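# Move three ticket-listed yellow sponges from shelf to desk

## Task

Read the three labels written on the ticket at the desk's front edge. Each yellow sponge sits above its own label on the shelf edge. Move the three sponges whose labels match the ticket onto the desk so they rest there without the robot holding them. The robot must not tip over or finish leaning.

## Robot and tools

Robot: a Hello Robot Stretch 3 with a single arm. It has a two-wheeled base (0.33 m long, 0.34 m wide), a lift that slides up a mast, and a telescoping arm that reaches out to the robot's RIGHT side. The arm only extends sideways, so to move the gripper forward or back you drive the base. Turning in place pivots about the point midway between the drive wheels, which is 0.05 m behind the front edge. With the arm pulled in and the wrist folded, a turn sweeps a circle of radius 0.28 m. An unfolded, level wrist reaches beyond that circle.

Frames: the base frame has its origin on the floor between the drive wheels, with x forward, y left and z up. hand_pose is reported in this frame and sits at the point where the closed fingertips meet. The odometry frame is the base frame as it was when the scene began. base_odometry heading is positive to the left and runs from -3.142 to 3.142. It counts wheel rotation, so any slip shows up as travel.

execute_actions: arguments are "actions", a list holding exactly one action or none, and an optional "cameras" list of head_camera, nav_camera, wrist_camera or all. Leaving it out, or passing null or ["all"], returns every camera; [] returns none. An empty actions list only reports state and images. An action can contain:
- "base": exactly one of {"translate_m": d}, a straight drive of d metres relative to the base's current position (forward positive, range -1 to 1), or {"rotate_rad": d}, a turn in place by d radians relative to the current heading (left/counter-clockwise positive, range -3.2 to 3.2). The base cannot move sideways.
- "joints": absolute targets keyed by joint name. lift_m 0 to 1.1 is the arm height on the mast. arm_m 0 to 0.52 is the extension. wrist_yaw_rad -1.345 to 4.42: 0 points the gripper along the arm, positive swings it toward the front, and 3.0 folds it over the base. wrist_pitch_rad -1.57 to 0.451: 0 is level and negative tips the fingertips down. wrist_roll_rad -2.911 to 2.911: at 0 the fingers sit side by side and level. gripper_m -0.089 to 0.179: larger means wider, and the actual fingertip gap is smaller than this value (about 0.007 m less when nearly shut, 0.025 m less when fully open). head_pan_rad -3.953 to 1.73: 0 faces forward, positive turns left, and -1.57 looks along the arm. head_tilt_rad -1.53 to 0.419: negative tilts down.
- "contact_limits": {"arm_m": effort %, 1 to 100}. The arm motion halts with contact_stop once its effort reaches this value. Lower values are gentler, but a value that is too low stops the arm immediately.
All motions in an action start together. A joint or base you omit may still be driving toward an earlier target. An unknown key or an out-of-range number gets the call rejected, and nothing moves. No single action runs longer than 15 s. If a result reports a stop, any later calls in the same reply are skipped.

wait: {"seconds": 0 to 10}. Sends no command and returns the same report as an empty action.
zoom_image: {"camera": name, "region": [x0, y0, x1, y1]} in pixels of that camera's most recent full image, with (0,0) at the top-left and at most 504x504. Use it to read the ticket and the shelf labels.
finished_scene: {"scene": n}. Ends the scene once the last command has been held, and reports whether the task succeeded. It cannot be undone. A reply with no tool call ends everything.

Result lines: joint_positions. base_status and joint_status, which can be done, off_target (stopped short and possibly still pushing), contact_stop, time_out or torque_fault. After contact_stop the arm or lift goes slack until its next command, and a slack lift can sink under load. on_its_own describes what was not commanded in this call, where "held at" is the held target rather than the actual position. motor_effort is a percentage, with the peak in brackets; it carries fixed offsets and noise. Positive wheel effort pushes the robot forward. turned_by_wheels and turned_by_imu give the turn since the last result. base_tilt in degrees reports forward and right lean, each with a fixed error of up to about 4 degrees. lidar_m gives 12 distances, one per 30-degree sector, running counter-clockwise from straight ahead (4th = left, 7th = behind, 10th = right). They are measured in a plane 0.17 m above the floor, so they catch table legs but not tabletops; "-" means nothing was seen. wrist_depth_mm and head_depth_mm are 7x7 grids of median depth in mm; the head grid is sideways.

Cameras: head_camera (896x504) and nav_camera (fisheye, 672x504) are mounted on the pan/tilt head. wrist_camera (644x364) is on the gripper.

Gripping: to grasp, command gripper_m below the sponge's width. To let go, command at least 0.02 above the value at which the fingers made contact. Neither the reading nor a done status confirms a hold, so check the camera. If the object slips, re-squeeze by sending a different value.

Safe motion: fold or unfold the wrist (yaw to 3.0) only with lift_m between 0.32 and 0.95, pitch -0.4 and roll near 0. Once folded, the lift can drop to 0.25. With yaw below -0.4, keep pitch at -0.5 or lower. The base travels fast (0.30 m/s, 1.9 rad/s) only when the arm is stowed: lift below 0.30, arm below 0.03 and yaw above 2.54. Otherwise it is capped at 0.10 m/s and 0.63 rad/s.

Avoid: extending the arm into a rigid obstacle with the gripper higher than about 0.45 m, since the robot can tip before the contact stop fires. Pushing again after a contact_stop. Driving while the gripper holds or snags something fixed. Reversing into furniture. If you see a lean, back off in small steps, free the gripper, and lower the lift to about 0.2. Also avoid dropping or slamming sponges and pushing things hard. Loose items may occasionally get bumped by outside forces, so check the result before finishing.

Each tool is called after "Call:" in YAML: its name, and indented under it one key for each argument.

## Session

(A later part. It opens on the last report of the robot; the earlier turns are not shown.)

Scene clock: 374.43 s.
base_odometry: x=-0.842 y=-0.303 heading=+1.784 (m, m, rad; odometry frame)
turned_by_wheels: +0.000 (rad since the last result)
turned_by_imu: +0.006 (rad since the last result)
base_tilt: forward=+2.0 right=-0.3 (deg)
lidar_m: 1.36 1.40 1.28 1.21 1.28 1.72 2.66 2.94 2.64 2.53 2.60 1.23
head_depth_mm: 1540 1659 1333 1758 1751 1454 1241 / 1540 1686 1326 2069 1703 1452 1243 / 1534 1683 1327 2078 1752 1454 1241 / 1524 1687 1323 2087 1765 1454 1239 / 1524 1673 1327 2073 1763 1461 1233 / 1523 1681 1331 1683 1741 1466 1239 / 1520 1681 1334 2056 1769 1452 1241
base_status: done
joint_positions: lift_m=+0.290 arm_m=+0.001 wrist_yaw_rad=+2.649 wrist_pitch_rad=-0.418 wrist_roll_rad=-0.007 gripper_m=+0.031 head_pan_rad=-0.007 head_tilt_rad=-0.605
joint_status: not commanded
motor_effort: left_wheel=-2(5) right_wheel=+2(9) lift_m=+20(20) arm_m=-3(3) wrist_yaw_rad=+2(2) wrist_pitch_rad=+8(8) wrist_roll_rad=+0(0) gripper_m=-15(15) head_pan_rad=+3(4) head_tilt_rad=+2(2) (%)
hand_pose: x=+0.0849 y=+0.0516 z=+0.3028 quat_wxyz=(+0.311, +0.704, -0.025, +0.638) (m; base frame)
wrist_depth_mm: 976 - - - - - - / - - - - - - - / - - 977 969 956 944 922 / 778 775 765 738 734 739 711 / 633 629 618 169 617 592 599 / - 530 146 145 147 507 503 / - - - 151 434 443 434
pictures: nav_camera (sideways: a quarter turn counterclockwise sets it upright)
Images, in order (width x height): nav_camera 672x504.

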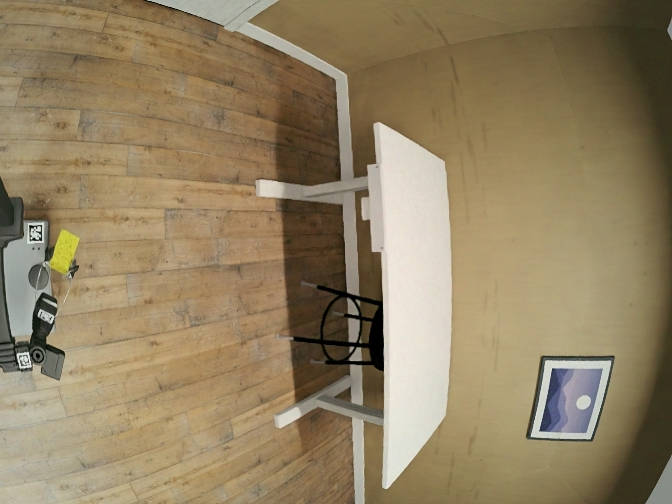

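Call:
execute_actions:
  actions:
    - {"base":{"translate_m":0.33}}
  cameras: []

Call:
execute_actions:
  actions:
    - {"base":{"rotate_rad":1.56}}
  cameras: []

Call:
execute_actions:
  actions:
    - {"joints":{"lift_m":0.40,"head_pan_rad":-1.57,"head_tilt_rad":-0.7}}
  cameras: []

Call:
execute_actions:
  actions:
    - {"joints":{"lift_m":0.72,"wrist_yaw_rad":0}}
  cameras: ["head_camera","wrist_camera"]

Scene clock: 386.60 s.
base_odometry: x=-0.912 y=+0.020 heading=+1.784 (m, m, rad; odometry frame)
turned_by_wheels: +0.000 (rad since the last result)
turned_by_imu: +0.002 (rad since the last result)
base_tilt: forward=+2.0 right=-0.4 (deg)
lidar_m: 1.03 1.08 1.28 1.23 1.26 1.73 2.87 3.27 2.64 2.52 2.13 0.92
head_depth_mm: 1240 1377 1333 978 1661 1412 1238 / 1240 1373 1319 977 1707 1454 1236 / 1239 1367 1325 981 1660 1453 1235 / 1237 1373 1323 978 1707 1447 1233 / 1241 1367 1330 979 1629 1441 1242 / 1239 1363 1328 980 887 1456 1240 / 1231 1369 1335 980 1621 1460 1245
base_status: done
joint_positions: lift_m=+0.290 arm_m=+0.001 wrist_yaw_rad=+2.649 wrist_pitch_rad=-0.418 wrist_roll_rad=-0.007 gripper_m=+0.031 head_pan_rad=-0.007 head_tilt_rad=-0.605
joint_status: not commanded
motor_effort: left_wheel=-2(7) right_wheel=+2(9) lift_m=+20(20) arm_m=-3(3) wrist_yaw_rad=+2(1) wrist_pitch_rad=+9(9) wrist_roll_rad=+0(0) gripper_m=-16(16) head_pan_rad=+4(4) head_tilt_rad=+2(2) (%)
hand_pose: x=+0.0849 y=+0.0516 z=+0.3027 quat_wxyz=(+0.312, +0.704, -0.025, +0.638) (m; base frame)
wrist_depth_mm: 965 - - - - - - / - - - - - - - / - - 973 954 939 897 878 / 764 772 769 737 730 748 720 / 640 610 636 169 629 600 593 / - 525 146 145 147 507 502 / - - - 150 427 440 432
pictures: none
No camera images: the call's "cameras" was empty. Leave "cameras" out to get every camera's image.

Scene clock: 388.77 s.
base_odometry: x=-0.912 y=+0.020 heading=-2.939 (m, m, rad; odometry frame)
turned_by_wheels: +1.560 (rad since the last result)
turned_by_imu: +1.566 (rad since the last result)
base_tilt: forward=+2.0 right=-0.3 (deg)
lidar_m: 1.23 1.26 1.72 2.80 3.43 2.64 2.52 2.14 0.91 1.03 1.07 1.28
head_depth_mm: 1039 1132 1287 1470 1668 1454 1234 / 1032 1149 1286 1460 1671 1439 1235 / 1036 1149 1280 1468 1654 1451 1244 / 1029 1143 1282 1463 1655 1456 1239 / 1030 1142 1284 1460 1650 1456 1234 / 1029 1150 1278 1455 1637 1467 1242 / 1030 1131 1285 1467 1661 1450 1245
base_status: done
joint_positions: lift_m=+0.290 arm_m=+0.001 wrist_yaw_rad=+2.649 wrist_pitch_rad=-0.418 wrist_roll_rad=-0.007 gripper_m=+0.031 head_pan_rad=-0.007 head_tilt_rad=-0.605
joint_status: not commanded
motor_effort: left_wheel=-1(8) right_wheel=+2(11) lift_m=+20(20) arm_m=-3(3) wrist_yaw_rad=+2(1) wrist_pitch_rad=+8(9) wrist_roll_rad=+0(0) gripper_m=-16(16) head_pan_rad=+5(4) head_tilt_rad=+2(2) (%)
hand_pose: x=+0.0849 y=+0.0516 z=+0.3027 quat_wxyz=(+0.312, +0.704, -0.025, +0.638) (m; base frame)
wrist_depth_mm: - - - - - - 979 / - - - - - - 992 / - - 952 982 944 941 918 / 779 764 761 748 738 737 731 / 628 621 622 169 621 583 588 / - 532 146 145 147 508 502 / - - - 151 437 439 438
pictures: none
No camera images: the call's "cameras" was empty. Leave "cameras" out to get every camera's image.

Scene clock: 390.60 s.
base_odometry: x=-0.912 y=+0.020 heading=-2.939 (m, m, rad; odometry frame)
turned_by_wheels: +0.000 (rad since the last result)
turned_by_imu: +0.000 (rad since the last result)
base_tilt: forward=+2.0 right=-0.3 (deg)
lidar_m: 1.23 1.26 1.72 2.80 3.40 2.64 2.52 2.14 0.92 1.03 1.07 1.29
head_depth_mm: 1261 1394 1113 927 1536 1375 1186 / 1268 1398 1114 929 1625 1372 1193 / 1262 1392 1112 926 1588 1375 1191 / 1254 1388 1112 931 1633 1384 1187 / 1255 1392 1116 899 1629 1376 1198 / 1259 1389 1119 891 1559 1361 1192 / 1259 1397 1116 900 1636 1370 1198
base_status: not commanded
joint_positions: lift_m=+0.400 arm_m=+0.001 wrist_yaw_rad=+2.649 wrist_pitch_rad=-0.418 wrist_roll_rad=-0.007 gripper_m=+0.031 head_pan_rad=-1.563 head_tilt_rad=-0.691
joint_status: all done
motor_effort: left_wheel=-2(1) right_wheel=+2(2) lift_m=+25(27) arm_m=-3(3) wrist_yaw_rad=+1(1) wrist_pitch_rad=+8(9) wrist_roll_rad=+0(0) gripper_m=-16(16) head_pan_rad=-4(53) head_tilt_rad=-3(11) (%)
hand_pose: x=+0.0849 y=+0.0516 z=+0.4124 quat_wxyz=(+0.312, +0.704, -0.025, +0.638) (m; base frame)
wrist_depth_mm: - - - - - - 980 / - - - - - - - / - - - - - - - / 996 958 961 976 940 916 900 / 795 797 771 169 790 750 749 / - 667 146 145 147 647 630 / - 581 565 152 553 558 556
pictures: none
No camera images: the call's "cameras" was empty. Leave "cameras" out to get every camera's image.

Scene clock: 394.33 s.
base_odometry: x=-0.912 y=+0.020 heading=-2.939 (m, m, rad; odometry frame)
turned_by_wheels: +0.000 (rad since the last result)
turned_by_imu: +0.000 (rad since the last result)
base_tilt: forward=+1.9 right=-0.4 (deg)
lidar_m: 1.23 1.26 1.72 2.81 3.41 2.64 2.52 2.15 0.92 1.03 1.07 1.29
head_depth_mm: 1271 1383 1112 927 1547 1367 1231 / 1267 1393 1107 926 1620 1370 1247 / 1267 1397 1116 929 1587 1294 - / 1262 1387 1113 928 1618 1289 1187 / 1254 1404 1110 897 1630 1366 1192 / 1257 1391 1117 895 1552 1364 1196 / 1258 1390 1125 902 1620 1383 1191
base_status: not commanded
joint_positions: lift_m=+0.720 arm_m=+0.001 wrist_yaw_rad=+0.002 wrist_pitch_rad=-0.418 wrist_roll_rad=-0.007 gripper_m=+0.031 head_pan_rad=-1.563 head_tilt_rad=-0.691
joint_status: all done
motor_effort: left_wheel=-2(1) right_wheel=+2(2) lift_m=+25(24) arm_m=-3(3) wrist_yaw_rad=-2(3) wrist_pitch_rad=+9(8) wrist_roll_rad=+0(0) gripper_m=-16(16) head_pan_rad=-4(4) head_tilt_rad=-3(3) (%)
hand_pose: x=-0.0212 y=-0.3704 z=+0.7324 quat_wxyz=(+0.694, +0.148, -0.689, -0.146) (m; base frame)
wrist_depth_mm: - 772 745 719 684 666 648 / 455 447 435 467 458 475 469 / - 467 - - - 732 - / - - - - - - - / - - - 168 - - - / - - 146 146 147 - - / 925 924 900 150 857 881 884
pictures: head_camera (sideways: a quarter turn clockwise sets it upright), wrist_camera
Images, in order (width x height): head_camera 896x504, wrist_camera 644x364.

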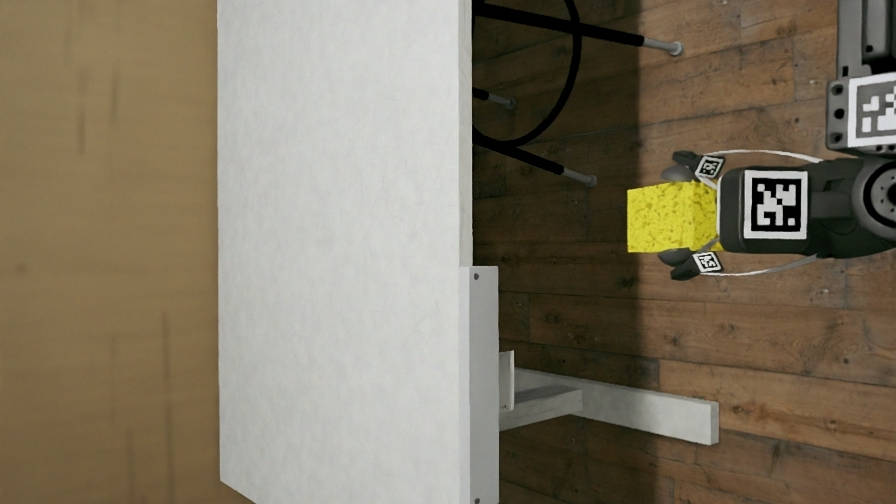

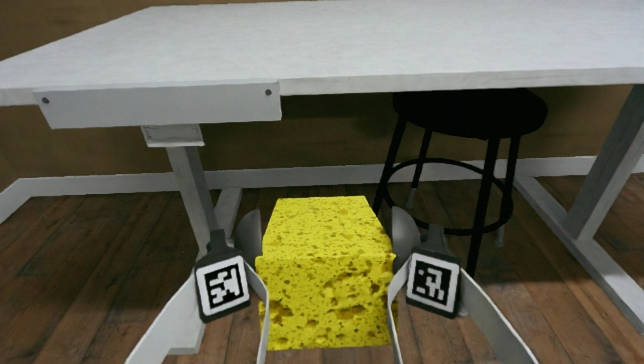

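Call:
execute_actions:
  actions:
    - {"joints":{"lift_m":0.70,"wrist_pitch_rad":0}}
  cameras: []

Call:
execute_actions:
  actions:
    - {"joints":{"arm_m":0.49},"contact_limits":{"arm_m":18}}
  cameras: ["head_camera","wrist_camera"]

Scene clock: 404.97 s.
base_odometry: x=-0.912 y=+0.020 heading=-2.939 (m, m, rad; odometry frame)
turned_by_wheels: +0.000 (rad since the last result)
turned_by_imu: +0.000 (rad since the last result)
base_tilt: forward=+2.0 right=-0.3 (deg)
lidar_m: 1.23 1.26 1.72 2.81 3.41 2.64 2.52 2.15 0.92 1.03 1.08 1.29
head_depth_mm: 1260 1389 1110 922 1549 1380 1212 / 1261 1393 1113 927 1624 1372 1213 / 1267 1404 1111 931 1023 1393 - / 1259 1397 1117 930 1072 1382 1186 / 1266 1392 1116 898 1628 1377 1197 / 1260 1387 1117 894 1543 1368 1199 / 1254 1393 1118 900 1618 1373 1199
base_status: not commanded
joint_positions: lift_m=+0.700 arm_m=+0.001 wrist_yaw_rad=+0.001 wrist_pitch_rad=-0.028 wrist_roll_rad=-0.007 gripper_m=+0.031 head_pan_rad=-1.563 head_tilt_rad=-0.691
joint_status: all done
motor_effort: left_wheel=-2(2) right_wheel=+2(2) lift_m=+20(19) arm_m=-3(3) wrist_yaw_rad=-2(2) wrist_pitch_rad=+13(13) wrist_roll_rad=-1(0) gripper_m=-16(16) head_pan_rad=-4(3) head_tilt_rad=-3(3) (%)
hand_pose: x=-0.0211 y=-0.4015 z=+0.8076 quat_wxyz=(+0.710, +0.011, -0.704, -0.010) (m; base frame)
wrist_depth_mm: - - - - - - - / - - - - - - - / - - - - - - - / - 789 745 734 693 672 663 / 498 451 451 169 467 488 937 / - - 146 145 147 733 - / - - - 150 - - -
pictures: none
No camera images: the call's "cameras" was empty. Leave "cameras" out to get every camera's image.

Scene clock: 409.73 s.
base_odometry: x=-0.912 y=+0.020 heading=-2.939 (m, m, rad; odometry frame)
turned_by_wheels: +0.000 (rad since the last result)
turned_by_imu: +0.001 (rad since the last result)
base_tilt: forward=+2.0 right=-0.4 (deg)
lidar_m: 1.23 1.26 1.72 2.81 3.41 2.64 2.52 2.15 0.91 1.03 1.08 1.29
head_depth_mm: 1254 1394 1110 927 1536 1432 - / 1261 1385 1155 943 1589 1375 1193 / 1262 1394 1205 1828 1580 1379 1193 / 1256 1391 1160 912 1623 1379 1196 / 1253 1396 1113 899 1625 1375 1188 / 1262 1390 1114 891 1542 1373 1196 / 1264 1386 1122 899 1634 1373 1195
base_status: not commanded
joint_positions: lift_m=+0.700 arm_m=+0.490 wrist_yaw_rad=+0.000 wrist_pitch_rad=-0.026 wrist_roll_rad=-0.007 gripper_m=+0.031 head_pan_rad=-1.563 head_tilt_rad=-0.691
joint_status: all done
motor_effort: left_wheel=-1(1) right_wheel=+2(2) lift_m=+20(20) arm_m=+2(4) wrist_yaw_rad=-1(2) wrist_pitch_rad=+12(12) wrist_roll_rad=+0(0) gripper_m=-16(15) head_pan_rad=-3(5) head_tilt_rad=-3(3) (%)
contact_limits: arm_m 18 (drawing in: default 17, maximum 28; extending or still: default 23, maximum 37)
hand_pose: x=-0.0213 y=-0.8902 z=+0.8081 quat_wxyz=(+0.710, +0.010, -0.704, -0.009) (m; base frame)
wrist_depth_mm: 673 690 680 676 682 691 684 / 692 704 703 715 709 711 728 / 713 711 721 720 731 722 728 / 741 739 752 729 702 672 663 / 450 440 432 169 449 406 396 / 313 308 147 145 147 293 285 / 239 237 234 151 220 226 223
pictures: head_camera (sideways: a quarter turn clockwise sets it upright), wrist_camera
Images, in order (width x height): head_camera 896x504, wrist_camera 644x364.

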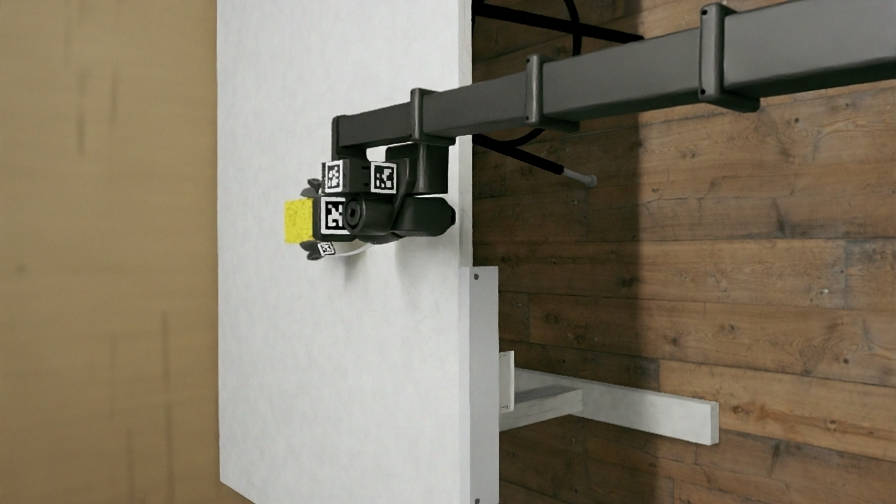

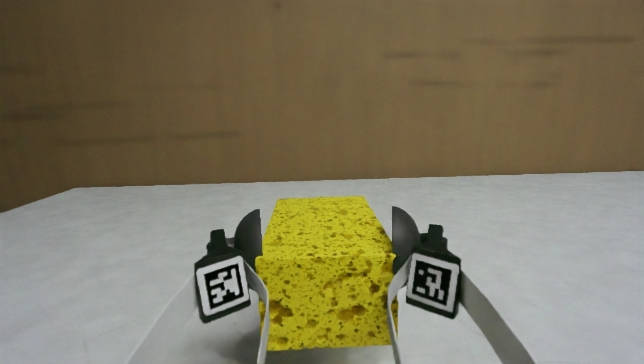

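Call:
execute_actions:
  actions:
    - {"joints":{"lift_m":0.664}}
  cameras: ["wrist_camera"]

Scene clock: 417.53 s.
base_odometry: x=-0.912 y=+0.020 heading=-2.939 (m, m, rad; odometry frame)
turned_by_wheels: +0.000 (rad since the last result)
turned_by_imu: +0.000 (rad since the last result)
base_tilt: forward=+2.0 right=-0.3 (deg)
lidar_m: 1.23 1.26 1.73 2.81 3.40 2.64 2.52 2.15 0.91 1.03 1.08 1.29
head_depth_mm: 1268 1395 1113 927 1564 1408 - / 1264 1393 1106 925 - 1369 1195 / 1260 1384 1159 1807 1589 1374 1186 / 1262 1388 1163 914 1613 1365 1195 / 1264 1386 1114 898 1624 1375 1187 / 1256 1396 1112 891 1544 1378 1196 / 1259 1390 1117 900 1628 1369 1196
base_status: not commanded
joint_positions: lift_m=+0.664 arm_m=+0.490 wrist_yaw_rad=+0.000 wrist_pitch_rad=-0.026 wrist_roll_rad=-0.007 gripper_m=+0.031 head_pan_rad=-1.563 head_tilt_rad=-0.691
joint_status: all done
motor_effort: left_wheel=-2(1) right_wheel=+2(2) lift_m=+20(18) arm_m=+3(3) wrist_yaw_rad=-1(1) wrist_pitch_rad=+12(12) wrist_roll_rad=+0(1) gripper_m=-15(15) head_pan_rad=-4(3) head_tilt_rad=-3(3) (%)
hand_pose: x=-0.0213 y=-0.8902 z=+0.7721 quat_wxyz=(+0.710, +0.010, -0.704, -0.009) (m; base frame)
wrist_depth_mm: 664 670 681 683 693 689 688 / 694 687 699 713 704 707 717 / 709 726 728 728 720 734 737 / 614 591 571 547 536 514 497 / 347 338 333 169 340 311 303 / 239 236 145 145 147 223 220 / 183 182 179 150 169 174 171
pictures: wrist_camera
Images, in order (width x height): wrist_camera 644x364.

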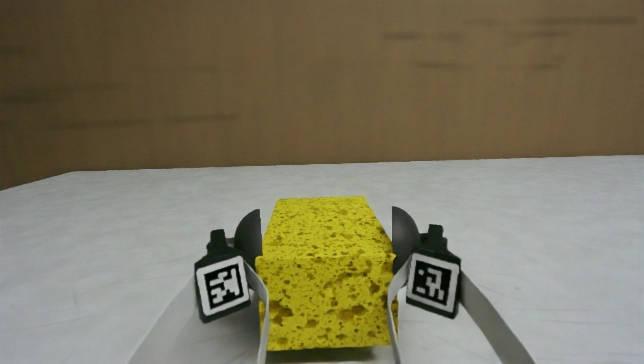

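Call:
execute_actions:
  actions:
    - {"joints":{"lift_m":0.653}}
  cameras: []

Call:
execute_actions:
  actions:
    - {"joints":{"gripper_m":0.13}}
  cameras: ["wrist_camera"]

Call:
execute_actions:
  actions:
    - {"joints":{"arm_m":0.0}}
  cameras: ["head_camera"]

Scene clock: 426.47 s.
base_odometry: x=-0.912 y=+0.020 heading=-2.939 (m, m, rad; odometry frame)
turned_by_wheels: +0.000 (rad since the last result)
turned_by_imu: +0.000 (rad since the last result)
base_tilt: forward=+2.0 right=-0.3 (deg)
lidar_m: 1.23 1.26 1.72 2.81 3.42 2.65 2.52 2.15 0.92 1.03 1.08 1.29
head_depth_mm: 1258 1386 1109 925 1541 1402 1214 / 1266 1387 1113 922 - 1375 1177 / 1260 1388 1160 1822 1588 1368 1192 / 1254 1404 1162 915 1626 1380 1199 / 1258 1392 1121 895 1630 1375 1194 / 1259 1393 1117 894 1550 1373 1197 / 1261 1398 1115 904 1624 1379 1194
base_status: not commanded
joint_positions: lift_m=+0.653 arm_m=+0.490 wrist_yaw_rad=+0.000 wrist_pitch_rad=-0.026 wrist_roll_rad=-0.007 gripper_m=+0.031 head_pan_rad=-1.563 head_tilt_rad=-0.691
joint_status: all done
motor_effort: left_wheel=-2(2) right_wheel=+2(2) lift_m=+19(19) arm_m=+3(2) wrist_yaw_rad=+0(0) wrist_pitch_rad=+12(12) wrist_roll_rad=+0(0) gripper_m=-16(16) head_pan_rad=-4(4) head_tilt_rad=-3(3) (%)
hand_pose: x=-0.0213 y=-0.8902 z=+0.7611 quat_wxyz=(+0.710, +0.010, -0.704, -0.009) (m; base frame)
wrist_depth_mm: 664 681 668 683 688 690 696 / 692 708 690 705 714 703 718 / 724 710 724 725 734 746 743 / 554 538 520 497 486 467 455 / 312 306 301 169 310 285 277 / 216 215 147 145 147 203 200 / 166 165 163 150 153 158 155
pictures: none
No camera images: the call's "cameras" was empty. Leave "cameras" out to get every camera's image.

Scene clock: 427.97 s.
base_odometry: x=-0.912 y=+0.020 heading=-2.939 (m, m, rad; odometry frame)
turned_by_wheels: +0.000 (rad since the last result)
turned_by_imu: +0.000 (rad since the last result)
base_tilt: forward=+2.0 right=-0.4 (deg)
lidar_m: 1.23 1.26 1.72 2.81 3.43 2.64 2.52 2.14 0.92 1.03 1.08 1.29
head_depth_mm: 1261 1385 1111 926 1554 1401 1213 / 1261 1394 1110 923 - 1373 1177 / 1266 1393 1158 1805 1605 1375 1195 / 1255 1387 1159 913 1627 1380 1191 / 1258 1389 1113 899 1622 1375 1195 / 1255 1390 1118 893 1548 1376 1196 / 1262 1389 1120 902 1635 1374 1193
base_status: not commanded
joint_positions: lift_m=+0.653 arm_m=+0.490 wrist_yaw_rad=+0.000 wrist_pitch_rad=-0.026 wrist_roll_rad=-0.007 gripper_m=+0.130 head_pan_rad=-1.563 head_tilt_rad=-0.691
joint_status: all done
motor_effort: left_wheel=-1(2) right_wheel=+2(2) lift_m=+20(20) arm_m=+3(3) wrist_yaw_rad=+0(1) wrist_pitch_rad=+12(12) wrist_roll_rad=+0(0) gripper_m=+0(83) head_pan_rad=-4(4) head_tilt_rad=-3(3) (%)
hand_pose: x=-0.0213 y=-0.8902 z=+0.7612 quat_wxyz=(+0.710, +0.010, -0.704, -0.009) (m; base frame)
wrist_depth_mm: 677 680 685 677 681 674 681 / 689 691 702 709 702 716 718 / 728 696 738 724 715 734 742 / 557 529 523 501 477 473 449 / 310 336 300 173 286 305 278 / 219 - 200 148 195 - 201 / 174 158 163 152 153 157 155
pictures: wrist_camera
Images, in order (width x height): wrist_camera 644x364.

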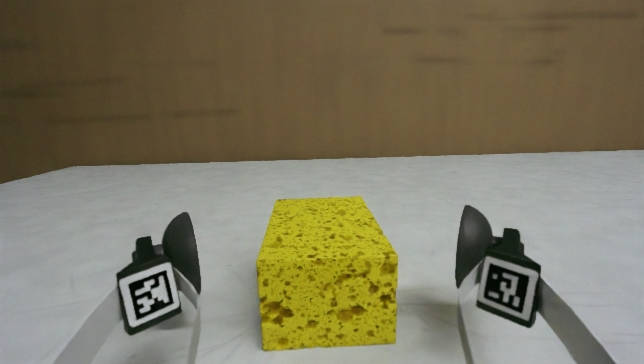

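Scene clock: 432.73 s.
base_odometry: x=-0.912 y=+0.020 heading=-2.939 (m, m, rad; odometry frame)
turned_by_wheels: +0.000 (rad since the last result)
turned_by_imu: +0.001 (rad since the last result)
base_tilt: forward=+2.0 right=-0.4 (deg)
lidar_m: 1.23 1.26 1.73 2.81 3.42 2.64 2.52 2.15 0.92 1.03 1.07 1.29
head_depth_mm: 1258 1393 1114 931 1538 1377 1192 / 1259 1394 1116 927 1628 1368 1208 / 1261 1390 1108 928 1586 1378 1194 / 1272 1395 1111 926 1628 1374 1191 / 1263 1389 1114 900 1629 1376 1192 / 1254 1382 1123 894 1553 1379 1198 / 1259 1391 1122 900 1626 1381 1190
base_status: not commanded
joint_positions: lift_m=+0.653 arm_m=+0.001 wrist_yaw_rad=+0.000 wrist_pitch_rad=-0.024 wrist_roll_rad=-0.007 gripper_m=+0.130 head_pan_rad=-1.563 head_tilt_rad=-0.691
joint_status: all done
motor_effort: left_wheel=-2(1) right_wheel=+2(2) lift_m=+20(20) arm_m=-3(7) wrist_yaw_rad=-1(1) wrist_pitch_rad=+11(12) wrist_roll_rad=+0(0) gripper_m=+0(0) head_pan_rad=-4(4) head_tilt_rad=-3(3) (%)
hand_pose: x=-0.0214 y=-0.4016 z=+0.7615 quat_wxyz=(+0.710, +0.009, -0.704, -0.009) (m; base frame)
wrist_depth_mm: - - - - - - - / - - - - - - - / - - - - - - - / 584 559 535 519 497 488 538 / - 441 440 - 866 776 - / - - - - - - - / - - - - - - 975
pictures: head_camera (sideways: a quarter turn clockwise sets it upright)
Images, in order (width x height): head_camera 896x504.

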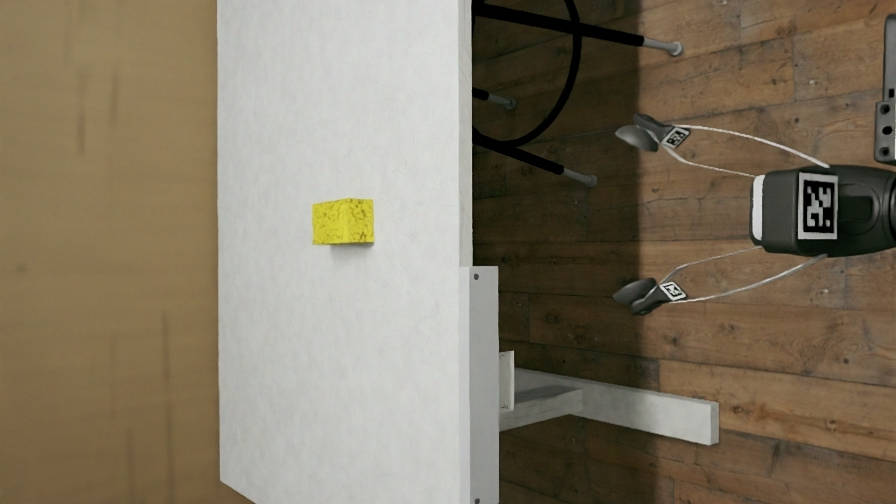

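Call:
execute_actions:
  actions:
    - {"joints":{"lift_m":0.34,"wrist_pitch_rad":-0.4,"wrist_yaw_rad":2.65,"gripper_m":0.04,"head_pan_rad":0,"head_tilt_rad":-0.6}}
  cameras: []

Call:
execute_actions:
  actions:
    - {"joints":{"lift_m":0.29}}
  cameras: []

Call:
execute_actions:
  actions:
    - {"base":{"rotate_rad":1.86}}
  cameras: []

Call:
execute_actions:
  actions:
    - {"base":{"translate_m":1.0}}
  cameras: []

Call:
execute_actions:
  actions:
    - {"base":{"translate_m":1.0}}
  cameras: ["head_camera","nav_camera"]

Scene clock: 448.93 s.
base_odometry: x=-0.912 y=+0.020 heading=-2.939 (m, m, rad; odometry frame)
turned_by_wheels: +0.000 (rad since the last result)
turned_by_imu: +0.001 (rad since the last result)
base_tilt: forward=+2.0 right=-0.4 (deg)
lidar_m: 1.23 1.26 1.72 2.80 3.41 2.64 2.52 2.14 0.91 1.03 1.07 1.29
head_depth_mm: 1036 1136 1293 1476 1658 1444 1233 / 1038 1149 1289 1468 1642 1456 1236 / 1035 1145 1283 1458 1659 1457 1242 / 1035 1146 1284 1465 1649 1463 1239 / 1037 1144 1287 1458 1659 1450 1245 / 1029 1137 1273 1453 1658 1444 1236 / 1032 1140 1282 1467 1659 1470 1242
base_status: not commanded
joint_positions: lift_m=+0.340 arm_m=+0.001 wrist_yaw_rad=+2.648 wrist_pitch_rad=-0.416 wrist_roll_rad=-0.007 gripper_m=+0.040 head_pan_rad=-0.007 head_tilt_rad=-0.606
joint_status: all done
motor_effort: left_wheel=-1(3) right_wheel=+2(2) lift_m=+20(19) arm_m=-3(3) wrist_yaw_rad=+2(3) wrist_pitch_rad=+8(10) wrist_roll_rad=+0(0) gripper_m=+0(83) head_pan_rad=+4(53) head_tilt_rad=+2(11) (%)
hand_pose: x=+0.0851 y=+0.0518 z=+0.3533 quat_wxyz=(+0.311, +0.704, -0.026, +0.638) (m; base frame)
wrist_depth_mm: - - - - - - 970 / - - - - - - - / - - - - - - 998 / 878 871 863 829 828 845 797 / 702 688 719 707 705 671 660 / - 595 610 579 - 563 560 / - 517 511 502 494 491 487
pictures: none
No camera images: the call's "cameras" was empty. Leave "cameras" out to get every camera's image.

Scene clock: 450.20 s.
base_odometry: x=-0.912 y=+0.020 heading=-2.939 (m, m, rad; odometry frame)
turned_by_wheels: +0.000 (rad since the last result)
turned_by_imu: +0.000 (rad since the last result)
base_tilt: forward=+2.0 right=-0.3 (deg)
lidar_m: 1.23 1.26 1.72 2.80 3.41 2.64 2.52 2.15 0.92 1.03 1.07 1.29
head_depth_mm: 1034 1137 1285 1478 1653 1463 1244 / 1032 1146 1287 1457 1655 1456 1236 / 1038 1143 1286 1470 1655 1454 1236 / 1032 1142 1289 1465 1657 1453 1245 / 1027 1146 1280 1459 1657 1460 1236 / 1028 1135 1272 1457 1634 1455 1243 / 1028 1140 1293 1479 1663 1446 1242
base_status: not commanded
joint_positions: lift_m=+0.290 arm_m=+0.001 wrist_yaw_rad=+2.648 wrist_pitch_rad=-0.416 wrist_roll_rad=-0.007 gripper_m=+0.040 head_pan_rad=-0.007 head_tilt_rad=-0.606
joint_status: all done
motor_effort: left_wheel=-1(2) right_wheel=+2(1) lift_m=+20(20) arm_m=-3(3) wrist_yaw_rad=+3(2) wrist_pitch_rad=+8(7) wrist_roll_rad=+0(0) gripper_m=+0(0) head_pan_rad=+5(4) head_tilt_rad=+2(2) (%)
hand_pose: x=+0.0851 y=+0.0518 z=+0.3032 quat_wxyz=(+0.311, +0.704, -0.026, +0.638) (m; base frame)
wrist_depth_mm: - - - - - - - / - - - - - - - / - - 985 979 945 936 918 / 778 784 764 736 737 740 721 / 632 629 631 623 627 597 595 / - 521 537 513 - 509 500 / - 479 - 444 445 441 432
pictures: none
No camera images: the call's "cameras" was empty. Leave "cameras" out to get every camera's image.

Scene clock: 452.60 s.
base_odometry: x=-0.912 y=+0.020 heading=-1.079 (m, m, rad; odometry frame)
turned_by_wheels: +1.860 (rad since the last result)
turned_by_imu: +1.867 (rad since the last result)
base_tilt: forward=+2.1 right=-0.3 (deg)
lidar_m: 3.00 2.92 2.53 2.52 1.71 0.92 1.08 1.45 1.23 1.23 1.45 2.51
head_depth_mm: 2719 3040 2979 2209 1770 1453 1247 / 2825 3155 2995 2225 1767 1449 1239 / 2889 3224 3036 2213 1760 1442 1243 / 2954 3353 2989 2219 1762 1454 1243 / 2982 3287 3025 2220 1762 1461 1238 / 3116 3443 2994 2208 1759 1457 1240 / 3145 3500 3025 2235 1744 1451 1238
base_status: done
joint_positions: lift_m=+0.290 arm_m=+0.001 wrist_yaw_rad=+2.649 wrist_pitch_rad=-0.416 wrist_roll_rad=-0.007 gripper_m=+0.040 head_pan_rad=-0.007 head_tilt_rad=-0.605
joint_status: not commanded
motor_effort: left_wheel=-2(6) right_wheel=+2(10) lift_m=+20(20) arm_m=-3(3) wrist_yaw_rad=+2(2) wrist_pitch_rad=+8(7) wrist_roll_rad=+0(0) gripper_m=+0(0) head_pan_rad=+5(5) head_tilt_rad=+2(2) (%)
hand_pose: x=+0.0850 y=+0.0518 z=+0.3032 quat_wxyz=(+0.311, +0.704, -0.026, +0.638) (m; base frame)
wrist_depth_mm: - - - - - - - / - - - - - - - / - - 976 965 970 952 928 / 796 782 763 757 735 731 726 / 631 631 635 612 637 609 596 / - 529 546 522 - 511 503 / - 469 - 443 438 442 444
pictures: none
No camera images: the call's "cameras" was empty. Leave "cameras" out to get every camera's image.

Scene clock: 457.53 s.
base_odometry: x=-0.440 y=-0.862 heading=-1.079 (m, m, rad; odometry frame)
turned_by_wheels: +0.000 (rad since the last result)
turned_by_imu: +0.006 (rad since the last result)
base_tilt: forward=+2.0 right=-0.3 (deg)
lidar_m: 2.24 2.59 2.26 2.26 2.62 2.09 2.08 1.73 1.51 1.51 1.76 2.04
head_depth_mm: 1931 2124 2348 2213 1764 1450 1236 / 2001 2198 2442 2236 1762 1446 1245 / 2055 2258 2512 2217 1759 1468 1233 / 2089 2348 2589 2228 1768 1446 1242 / 2134 2342 2586 2236 1754 1458 1240 / 2143 2340 2636 2234 1761 1456 1236 / 2228 2416 2679 2232 1772 1459 1243
base_status: done
joint_positions: lift_m=+0.290 arm_m=+0.001 wrist_yaw_rad=+2.649 wrist_pitch_rad=-0.417 wrist_roll_rad=-0.007 gripper_m=+0.040 head_pan_rad=-0.007 head_tilt_rad=-0.605
joint_status: not commanded
motor_effort: left_wheel=-2(6) right_wheel=+2(9) lift_m=+20(20) arm_m=-3(3) wrist_yaw_rad=+1(2) wrist_pitch_rad=+8(8) wrist_roll_rad=+0(0) gripper_m=-1(0) head_pan_rad=+5(4) head_tilt_rad=+2(2) (%)
hand_pose: x=+0.0850 y=+0.0518 z=+0.3031 quat_wxyz=(+0.311, +0.704, -0.026, +0.638) (m; base frame)
wrist_depth_mm: - - - - - - - / - - - - - - - / - - - 959 959 954 922 / 768 777 756 749 759 718 723 / 631 627 637 611 626 596 590 / - 532 535 522 - 501 504 / - 478 - 450 441 443 439
pictures: none
No camera images: the call's "cameras" was empty. Leave "cameras" out to get every camera's image.

Scene clock: 462.47 s.
base_odometry: x=+0.032 y=-1.743 heading=-1.079 (m, m, rad; odometry frame)
turned_by_wheels: +0.000 (rad since the last result)
turned_by_imu: +0.006 (rad since the last result)
base_tilt: forward=+2.0 right=-0.3 (deg)
lidar_m: 1.34 1.26 1.99 1.99 2.33 2.98 3.09 2.05 1.78 1.43 1.52 1.15
head_depth_mm: 1117 1229 1358 1531 1671 1451 1240 / 1148 1260 1415 1578 1703 1453 1241 / 1179 1307 1465 1643 1752 1455 1241 / 1204 1347 1506 1724 1753 1457 1240 / 1243 1381 1546 1787 1764 1455 1234 / 1269 1347 1456 1581 1679 1458 1242 / 1294 1185 1415 1835 1706 1450 1241
base_status: done
joint_positions: lift_m=+0.290 arm_m=+0.001 wrist_yaw_rad=+2.649 wrist_pitch_rad=-0.417 wrist_roll_rad=-0.007 gripper_m=+0.040 head_pan_rad=-0.007 head_tilt_rad=-0.605
joint_status: not commanded
motor_effort: left_wheel=-1(4) right_wheel=+2(8) lift_m=+20(20) arm_m=-3(3) wrist_yaw_rad=+1(2) wrist_pitch_rad=+8(8) wrist_roll_rad=+0(0) gripper_m=+0(1) head_pan_rad=+4(4) head_tilt_rad=+2(2) (%)
hand_pose: x=+0.0850 y=+0.0518 z=+0.3031 quat_wxyz=(+0.311, +0.704, -0.026, +0.638) (m; base frame)
wrist_depth_mm: - - - - - - - / - - - - - - - / - 992 982 993 953 931 933 / 784 769 753 750 737 728 734 / 639 635 631 611 633 601 598 / - 529 537 524 - 511 503 / - 476 - 450 443 443 440
pictures: head_camera (sideways: a quarter turn clockwise sets it upright), nav_camera (sideways: a quarter turn counterclockwise sets it upright)
Images, in order (width x height): head_camera 896x504, nav_camera 672x504.

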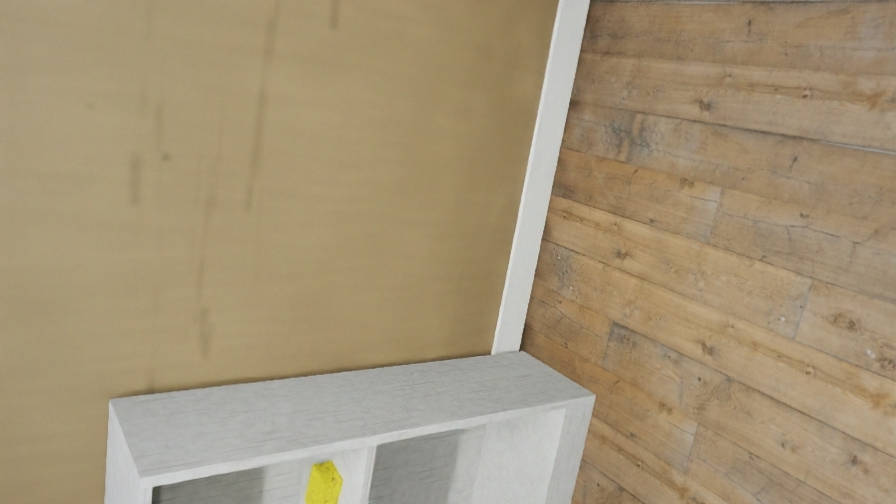

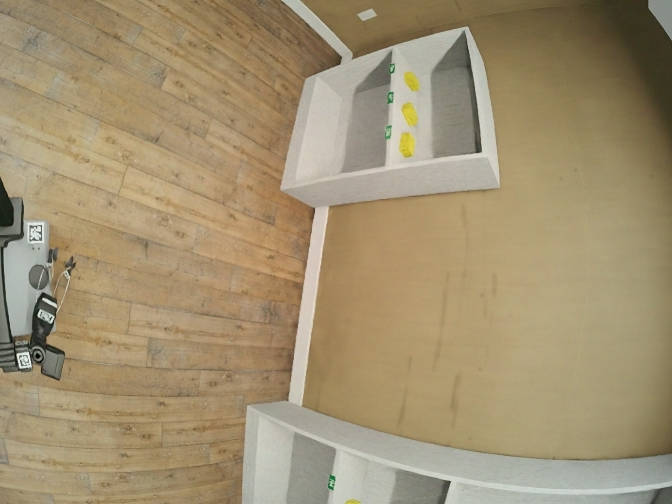

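Call:
execute_actions:
  actions:
    - {"joints":{"head_pan_rad":0.5,"head_tilt_rad":-0.6}}
  cameras: ["head_camera"]

Scene clock: 468.97 s.
base_odometry: x=+0.032 y=-1.743 heading=-1.079 (m, m, rad; odometry frame)
turned_by_wheels: +0.000 (rad since the last result)
turned_by_imu: +0.000 (rad since the last result)
base_tilt: forward=+2.0 right=-0.4 (deg)
lidar_m: 1.34 1.26 1.99 1.99 2.32 2.98 3.09 2.06 1.78 1.43 1.53 1.15
head_depth_mm: 1282 1307 1480 1665 1742 1453 1236 / 1378 1227 1364 1553 1710 1450 1238 / 1466 1611 1636 1914 1724 1460 1235 / 1598 1770 1774 2044 1770 1460 1241 / 1727 1772 1967 2090 1747 1451 1240 / 1992 2173 2447 2208 1757 1458 1234 / 1908 2069 2268 2188 1751 1455 1244
base_status: not commanded
joint_positions: lift_m=+0.290 arm_m=+0.001 wrist_yaw_rad=+2.649 wrist_pitch_rad=-0.417 wrist_roll_rad=-0.007 gripper_m=+0.040 head_pan_rad=+0.493 head_tilt_rad=-0.605
joint_status: all done
motor_effort: left_wheel=-2(1) right_wheel=+2(2) lift_m=+20(20) arm_m=-3(2) wrist_yaw_rad=+2(2) wrist_pitch_rad=+8(8) wrist_roll_rad=+0(1) gripper_m=+0(0) head_pan_rad=+5(38) head_tilt_rad=+2(2) (%)
hand_pose: x=+0.0850 y=+0.0518 z=+0.3031 quat_wxyz=(+0.311, +0.704, -0.026, +0.638) (m; base frame)
wrist_depth_mm: - - - - - - - / - - - - - - - / - - 999 966 978 943 939 / 785 780 765 752 736 721 726 / 635 631 624 611 620 605 594 / - 526 532 520 - 507 508 / - 474 - 449 444 443 437
pictures: head_camera (sideways: a quarter turn clockwise sets it upright)
Images, in order (width x height): head_camera 896x504.

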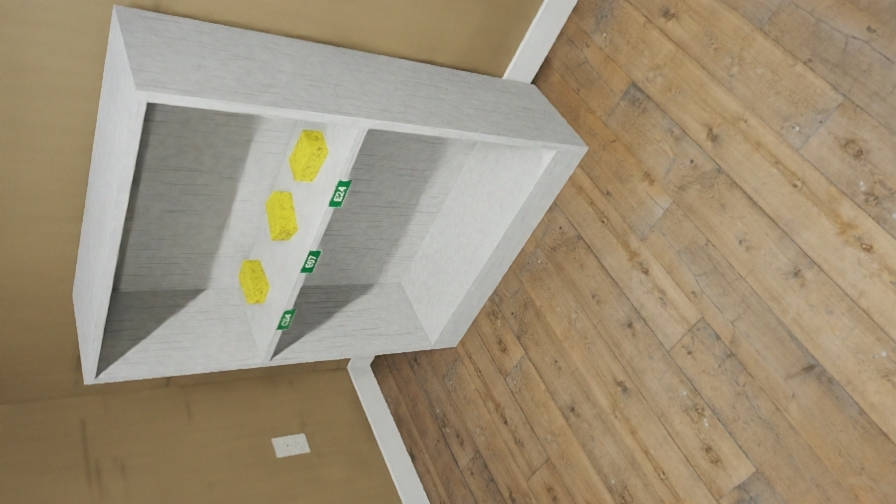

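Call:
zoom_image:
  camera: "head_camera"
  region: [260,165,370,345]

Region (260, 165, 370, 345) of head_camera's 896x504 image, scaled by 2.800, with more detail than that image has.

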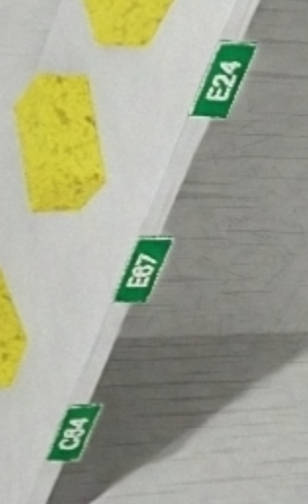

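Call:
execute_actions:
  actions:
    - {"base":{"rotate_rad":0.95},"joints":{"head_pan_rad":-1.2,"head_tilt_rad":-0.8}}
  cameras: []

Call:
execute_actions:
  actions:
    - {"base":{"translate_m":1.0}}
  cameras: ["head_camera","nav_camera"]

Scene clock: 484.73 s.
base_odometry: x=+0.032 y=-1.743 heading=-0.130 (m, m, rad; odometry frame)
turned_by_wheels: +0.950 (rad since the last result)
turned_by_imu: +0.954 (rad since the last result)
base_tilt: forward=+2.0 right=-0.3 (deg)
lidar_m: 1.99 1.99 2.20 3.42 2.99 2.17 1.79 1.43 1.49 1.15 1.37 1.26
head_depth_mm: 1189 1362 1546 1616 1501 1294 1153 / 1196 1374 1593 1756 1517 1305 1151 / 1205 1382 1607 1773 1503 1305 1152 / 1211 1388 1609 1780 1499 1304 1154 / 1217 1394 1626 1788 1509 1312 1156 / 1220 1404 1648 1779 1519 1306 1158 / 1221 1415 1652 1735 1509 1320 1149
base_status: done
joint_positions: lift_m=+0.290 arm_m=+0.001 wrist_yaw_rad=+2.649 wrist_pitch_rad=-0.417 wrist_roll_rad=-0.007 gripper_m=+0.040 head_pan_rad=-1.193 head_tilt_rad=-0.790
joint_status: all done
motor_effort: left_wheel=-2(8) right_wheel=+2(8) lift_m=+20(19) arm_m=-3(3) wrist_yaw_rad=+1(2) wrist_pitch_rad=+8(8) wrist_roll_rad=+0(0) gripper_m=+0(0) head_pan_rad=-4(52) head_tilt_rad=-3(14) (%)
hand_pose: x=+0.0850 y=+0.0518 z=+0.3031 quat_wxyz=(+0.311, +0.704, -0.026, +0.638) (m; base frame)
wrist_depth_mm: - - - - - - - / - - - - - - - / - - - 946 951 942 920 / 773 764 767 756 755 735 711 / 632 628 630 611 624 597 604 / - 526 533 514 - 513 505 / - 481 - 450 443 436 438
pictures: none
No camera images: the call's "cameras" was empty. Leave "cameras" out to get every camera's image.

Scene clock: 489.67 s.
base_odometry: x=+1.024 y=-1.873 heading=-0.130 (m, m, rad; odometry frame)
turned_by_wheels: +0.000 (rad since the last result)
turned_by_imu: +0.006 (rad since the last result)
base_tilt: forward=+2.0 right=-0.3 (deg)
lidar_m: 1.05 1.04 1.16 1.85 3.53 3.31 2.74 2.29 1.26 0.77 0.99 0.89
head_depth_mm: 705 930 927 1071 1495 1292 1143 / 704 972 1058 1318 1357 1303 1151 / 708 981 1069 1367 1393 1306 1150 / 707 985 1069 1379 1397 1305 1157 / 712 991 1049 1386 1404 1314 1162 / 717 996 1079 1402 1411 1314 1159 / 717 1003 1033 1342 1389 1309 1160
base_status: done
joint_positions: lift_m=+0.290 arm_m=+0.001 wrist_yaw_rad=+2.649 wrist_pitch_rad=-0.417 wrist_roll_rad=-0.007 gripper_m=+0.040 head_pan_rad=-1.193 head_tilt_rad=-0.790
joint_status: not commanded
motor_effort: left_wheel=-1(6) right_wheel=+2(8) lift_m=+20(20) arm_m=-3(3) wrist_yaw_rad=+1(2) wrist_pitch_rad=+8(8) wrist_roll_rad=+0(0) gripper_m=+0(1) head_pan_rad=-3(4) head_tilt_rad=-3(3) (%)
hand_pose: x=+0.0850 y=+0.0518 z=+0.3031 quat_wxyz=(+0.311, +0.704, -0.025, +0.638) (m; base frame)
wrist_depth_mm: - - - - - 889 764 / - - - - - 977 780 / - - 994 961 940 923 837 / 773 778 771 746 746 742 722 / 621 616 633 612 634 605 593 / - 524 539 511 - 506 501 / - 478 - 448 442 437 441
pictures: head_camera (sideways: a quarter turn clockwise sets it upright), nav_camera (sideways: a quarter turn counterclockwise sets it upright)
Images, in order (width x height): head_camera 896x504, nav_camera 672x504.

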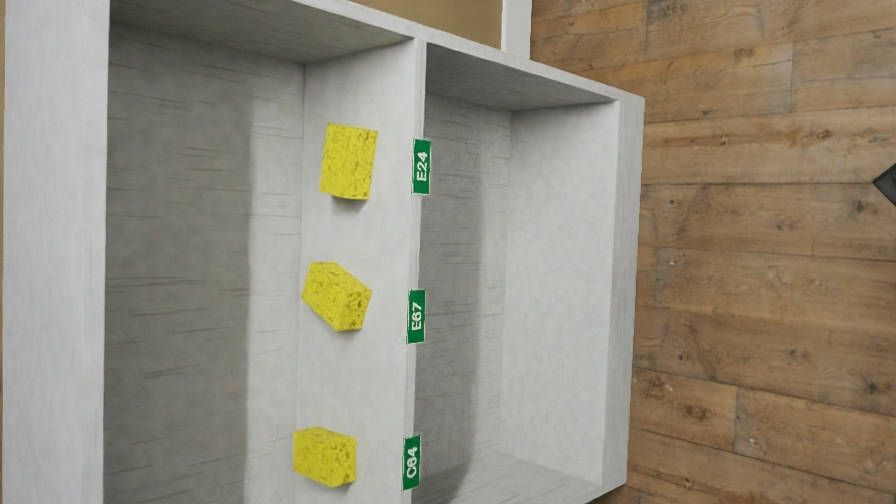

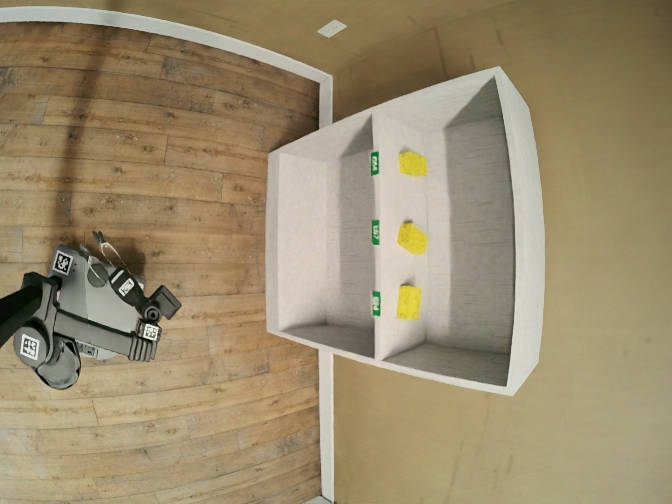

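Call:
execute_actions:
  actions:
    - {"joints":{"lift_m":0.40}}
  cameras: []

Call:
execute_actions:
  actions:
    - {"base":{"translate_m":0.38},"joints":{"lift_m":0.53,"wrist_yaw_rad":0,"gripper_m":0.15,"head_pan_rad":-1.57}}
  cameras: []

Call:
execute_actions:
  actions:
    - {"joints":{"wrist_pitch_rad":0}}

Scene clock: 507.57 s.
base_odometry: x=+1.024 y=-1.873 heading=-0.130 (m, m, rad; odometry frame)
turned_by_wheels: +0.000 (rad since the last result)
turned_by_imu: +0.001 (rad since the last result)
base_tilt: forward=+2.0 right=-0.4 (deg)
lidar_m: 1.04 1.04 1.16 1.86 3.73 3.31 2.75 2.29 1.26 0.77 0.99 0.89
head_depth_mm: 706 929 933 1076 1500 1298 1152 / 707 976 1052 1316 1351 1307 1145 / 706 983 1071 1377 1394 1309 1170 / 709 984 1071 1376 1388 1305 1155 / 713 989 1045 1395 1409 1307 1156 / 716 1001 1084 1402 1417 1307 1157 / 714 1006 1034 1344 1386 1310 1150
base_status: not commanded
joint_positions: lift_m=+0.400 arm_m=+0.001 wrist_yaw_rad=+2.649 wrist_pitch_rad=-0.417 wrist_roll_rad=-0.007 gripper_m=+0.040 head_pan_rad=-1.193 head_tilt_rad=-0.790
joint_status: all done
motor_effort: left_wheel=-1(2) right_wheel=+2(2) lift_m=+25(26) arm_m=-3(3) wrist_yaw_rad=+2(1) wrist_pitch_rad=+8(8) wrist_roll_rad=+0(0) gripper_m=-1(0) head_pan_rad=-3(3) head_tilt_rad=-3(3) (%)
hand_pose: x=+0.0850 y=+0.0518 z=+0.4128 quat_wxyz=(+0.311, +0.704, -0.025, +0.638) (m; base frame)
wrist_depth_mm: - - - - - 894 765 / - - - - - 976 814 / - - - - - 982 854 / 995 969 958 933 942 947 868 / 790 797 784 760 788 764 747 / - 663 691 644 - 634 631 / - 589 564 558 577 556 547
pictures: none
No camera images: the call's "cameras" was empty. Leave "cameras" out to get every camera's image.

Scene clock: 512.33 s.
base_odometry: x=+1.400 y=-1.922 heading=-0.130 (m, m, rad; odometry frame)
turned_by_wheels: +0.000 (rad since the last result)
turned_by_imu: +0.002 (rad since the last result)
base_tilt: forward=+2.0 right=-0.4 (deg)
lidar_m: 0.68 0.68 0.76 1.21 3.53 3.69 3.11 1.86 0.86 0.87 0.62 0.83
head_depth_mm: 705 966 1024 1134 1405 1319 1150 / 665 964 1058 1363 1390 1305 1181 / 667 934 1038 952 1389 1309 1180 / 665 898 1007 909 1390 1283 1148 / 670 868 988 906 1362 1262 1158 / 672 839 961 868 1341 1261 1155 / 673 811 922 884 1208 1257 1151
base_status: done
joint_positions: lift_m=+0.530 arm_m=+0.001 wrist_yaw_rad=+0.002 wrist_pitch_rad=-0.417 wrist_roll_rad=-0.007 gripper_m=+0.150 head_pan_rad=-1.563 head_tilt_rad=-0.790
joint_status: all done
motor_effort: left_wheel=-1(3) right_wheel=+2(5) lift_m=+25(25) arm_m=-3(3) wrist_yaw_rad=-2(2) wrist_pitch_rad=+8(8) wrist_roll_rad=-1(0) gripper_m=+0(83) head_pan_rad=-4(30) head_tilt_rad=-3(3) (%)
hand_pose: x=-0.0211 y=-0.3706 z=+0.5428 quat_wxyz=(+0.695, +0.148, -0.689, -0.146) (m; base frame)
wrist_depth_mm: 286 523 569 629 680 574 921 / 522 562 607 685 731 592 - / 544 620 671 739 811 646 - / 509 670 733 809 883 734 - / 486 703 792 815 805 788 930 / 453 - 694 694 734 774 791 / 699 583 620 672 688 700 683
pictures: none
No camera images: the call's "cameras" was empty. Leave "cameras" out to get every camera's image.

Scene clock: 513.40 s.
base_odometry: x=+1.400 y=-1.922 heading=-0.130 (m, m, rad; odometry frame)
turned_by_wheels: +0.000 (rad since the last result)
turned_by_imu: +0.000 (rad since the last result)
base_tilt: forward=+2.0 right=-0.4 (deg)
lidar_m: 0.68 0.68 0.76 1.22 3.52 3.72 3.10 1.86 0.85 0.87 0.62 0.82
head_depth_mm: 704 969 1028 1133 1400 1308 1151 / 667 963 1061 1375 1395 1308 1190 / 667 934 1039 955 1398 1305 1172 / 668 898 1005 909 1394 1279 1149 / 671 869 989 903 1361 1254 1150 / 673 841 959 869 1338 1255 1158 / 674 809 925 883 1202 1268 1157
base_status: not commanded
joint_positions: lift_m=+0.530 arm_m=+0.001 wrist_yaw_rad=+0.002 wrist_pitch_rad=-0.026 wrist_roll_rad=-0.007 gripper_m=+0.150 head_pan_rad=-1.563 head_tilt_rad=-0.790
joint_status: all done
motor_effort: left_wheel=-2(1) right_wheel=+2(2) lift_m=+25(25) arm_m=-3(3) wrist_yaw_rad=-3(2) wrist_pitch_rad=+12(11) wrist_roll_rad=+0(0) gripper_m=-1(0) head_pan_rad=-4(4) head_tilt_rad=-3(3) (%)
hand_pose: x=-0.0210 y=-0.4016 z=+0.6379 quat_wxyz=(+0.710, +0.010, -0.704, -0.009) (m; base frame)
wrist_depth_mm: 503 531 577 620 692 581 932 / 512 553 598 655 713 591 936 / 531 551 600 561 534 576 - / 331 349 427 414 743 580 - / 537 589 653 720 789 686 - / 517 - 683 752 797 725 - / 460 631 694 774 833 679 -
pictures: head_camera (sideways: a quarter turn clockwise sets it upright), nav_camera (sideways: a quarter turn counterclockwise sets it upright), wrist_camera
Images, in order (width x height): head_camera 896x504, nav_camera 672x504, wrist_camera 644x364.

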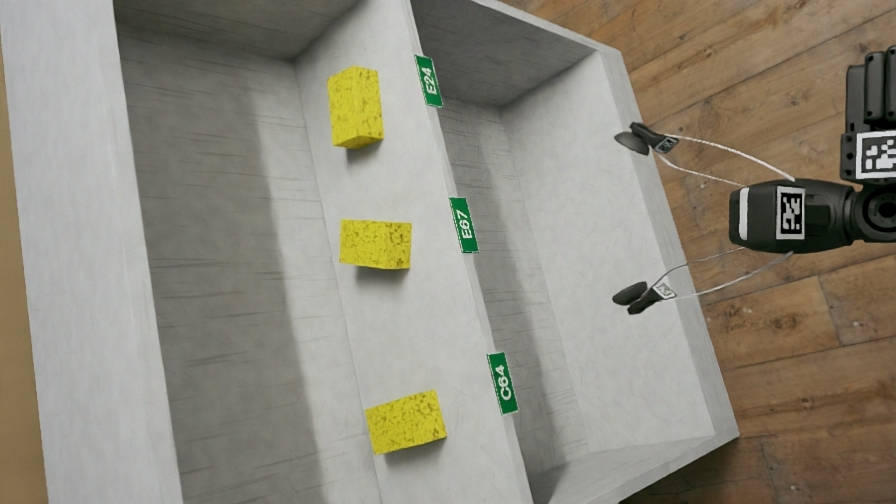

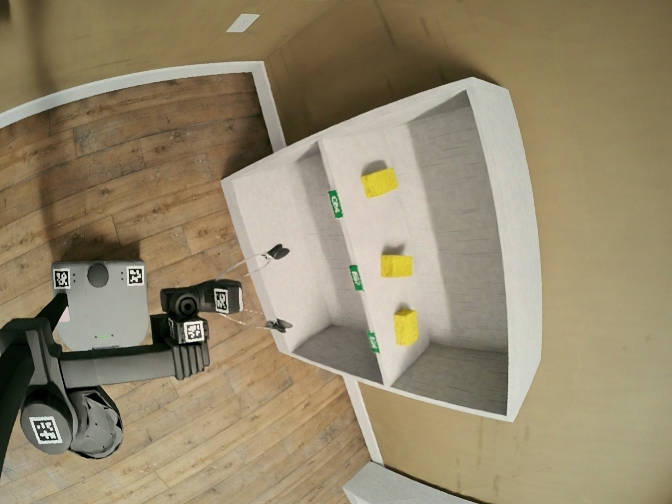

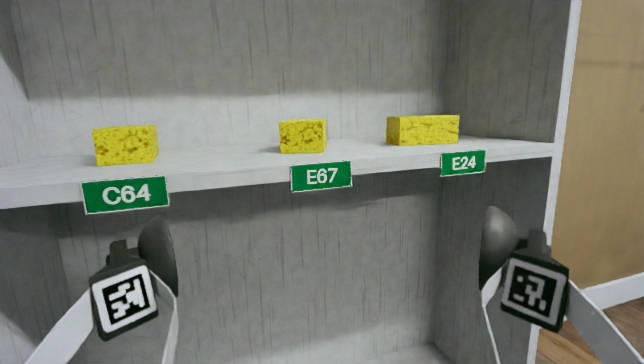

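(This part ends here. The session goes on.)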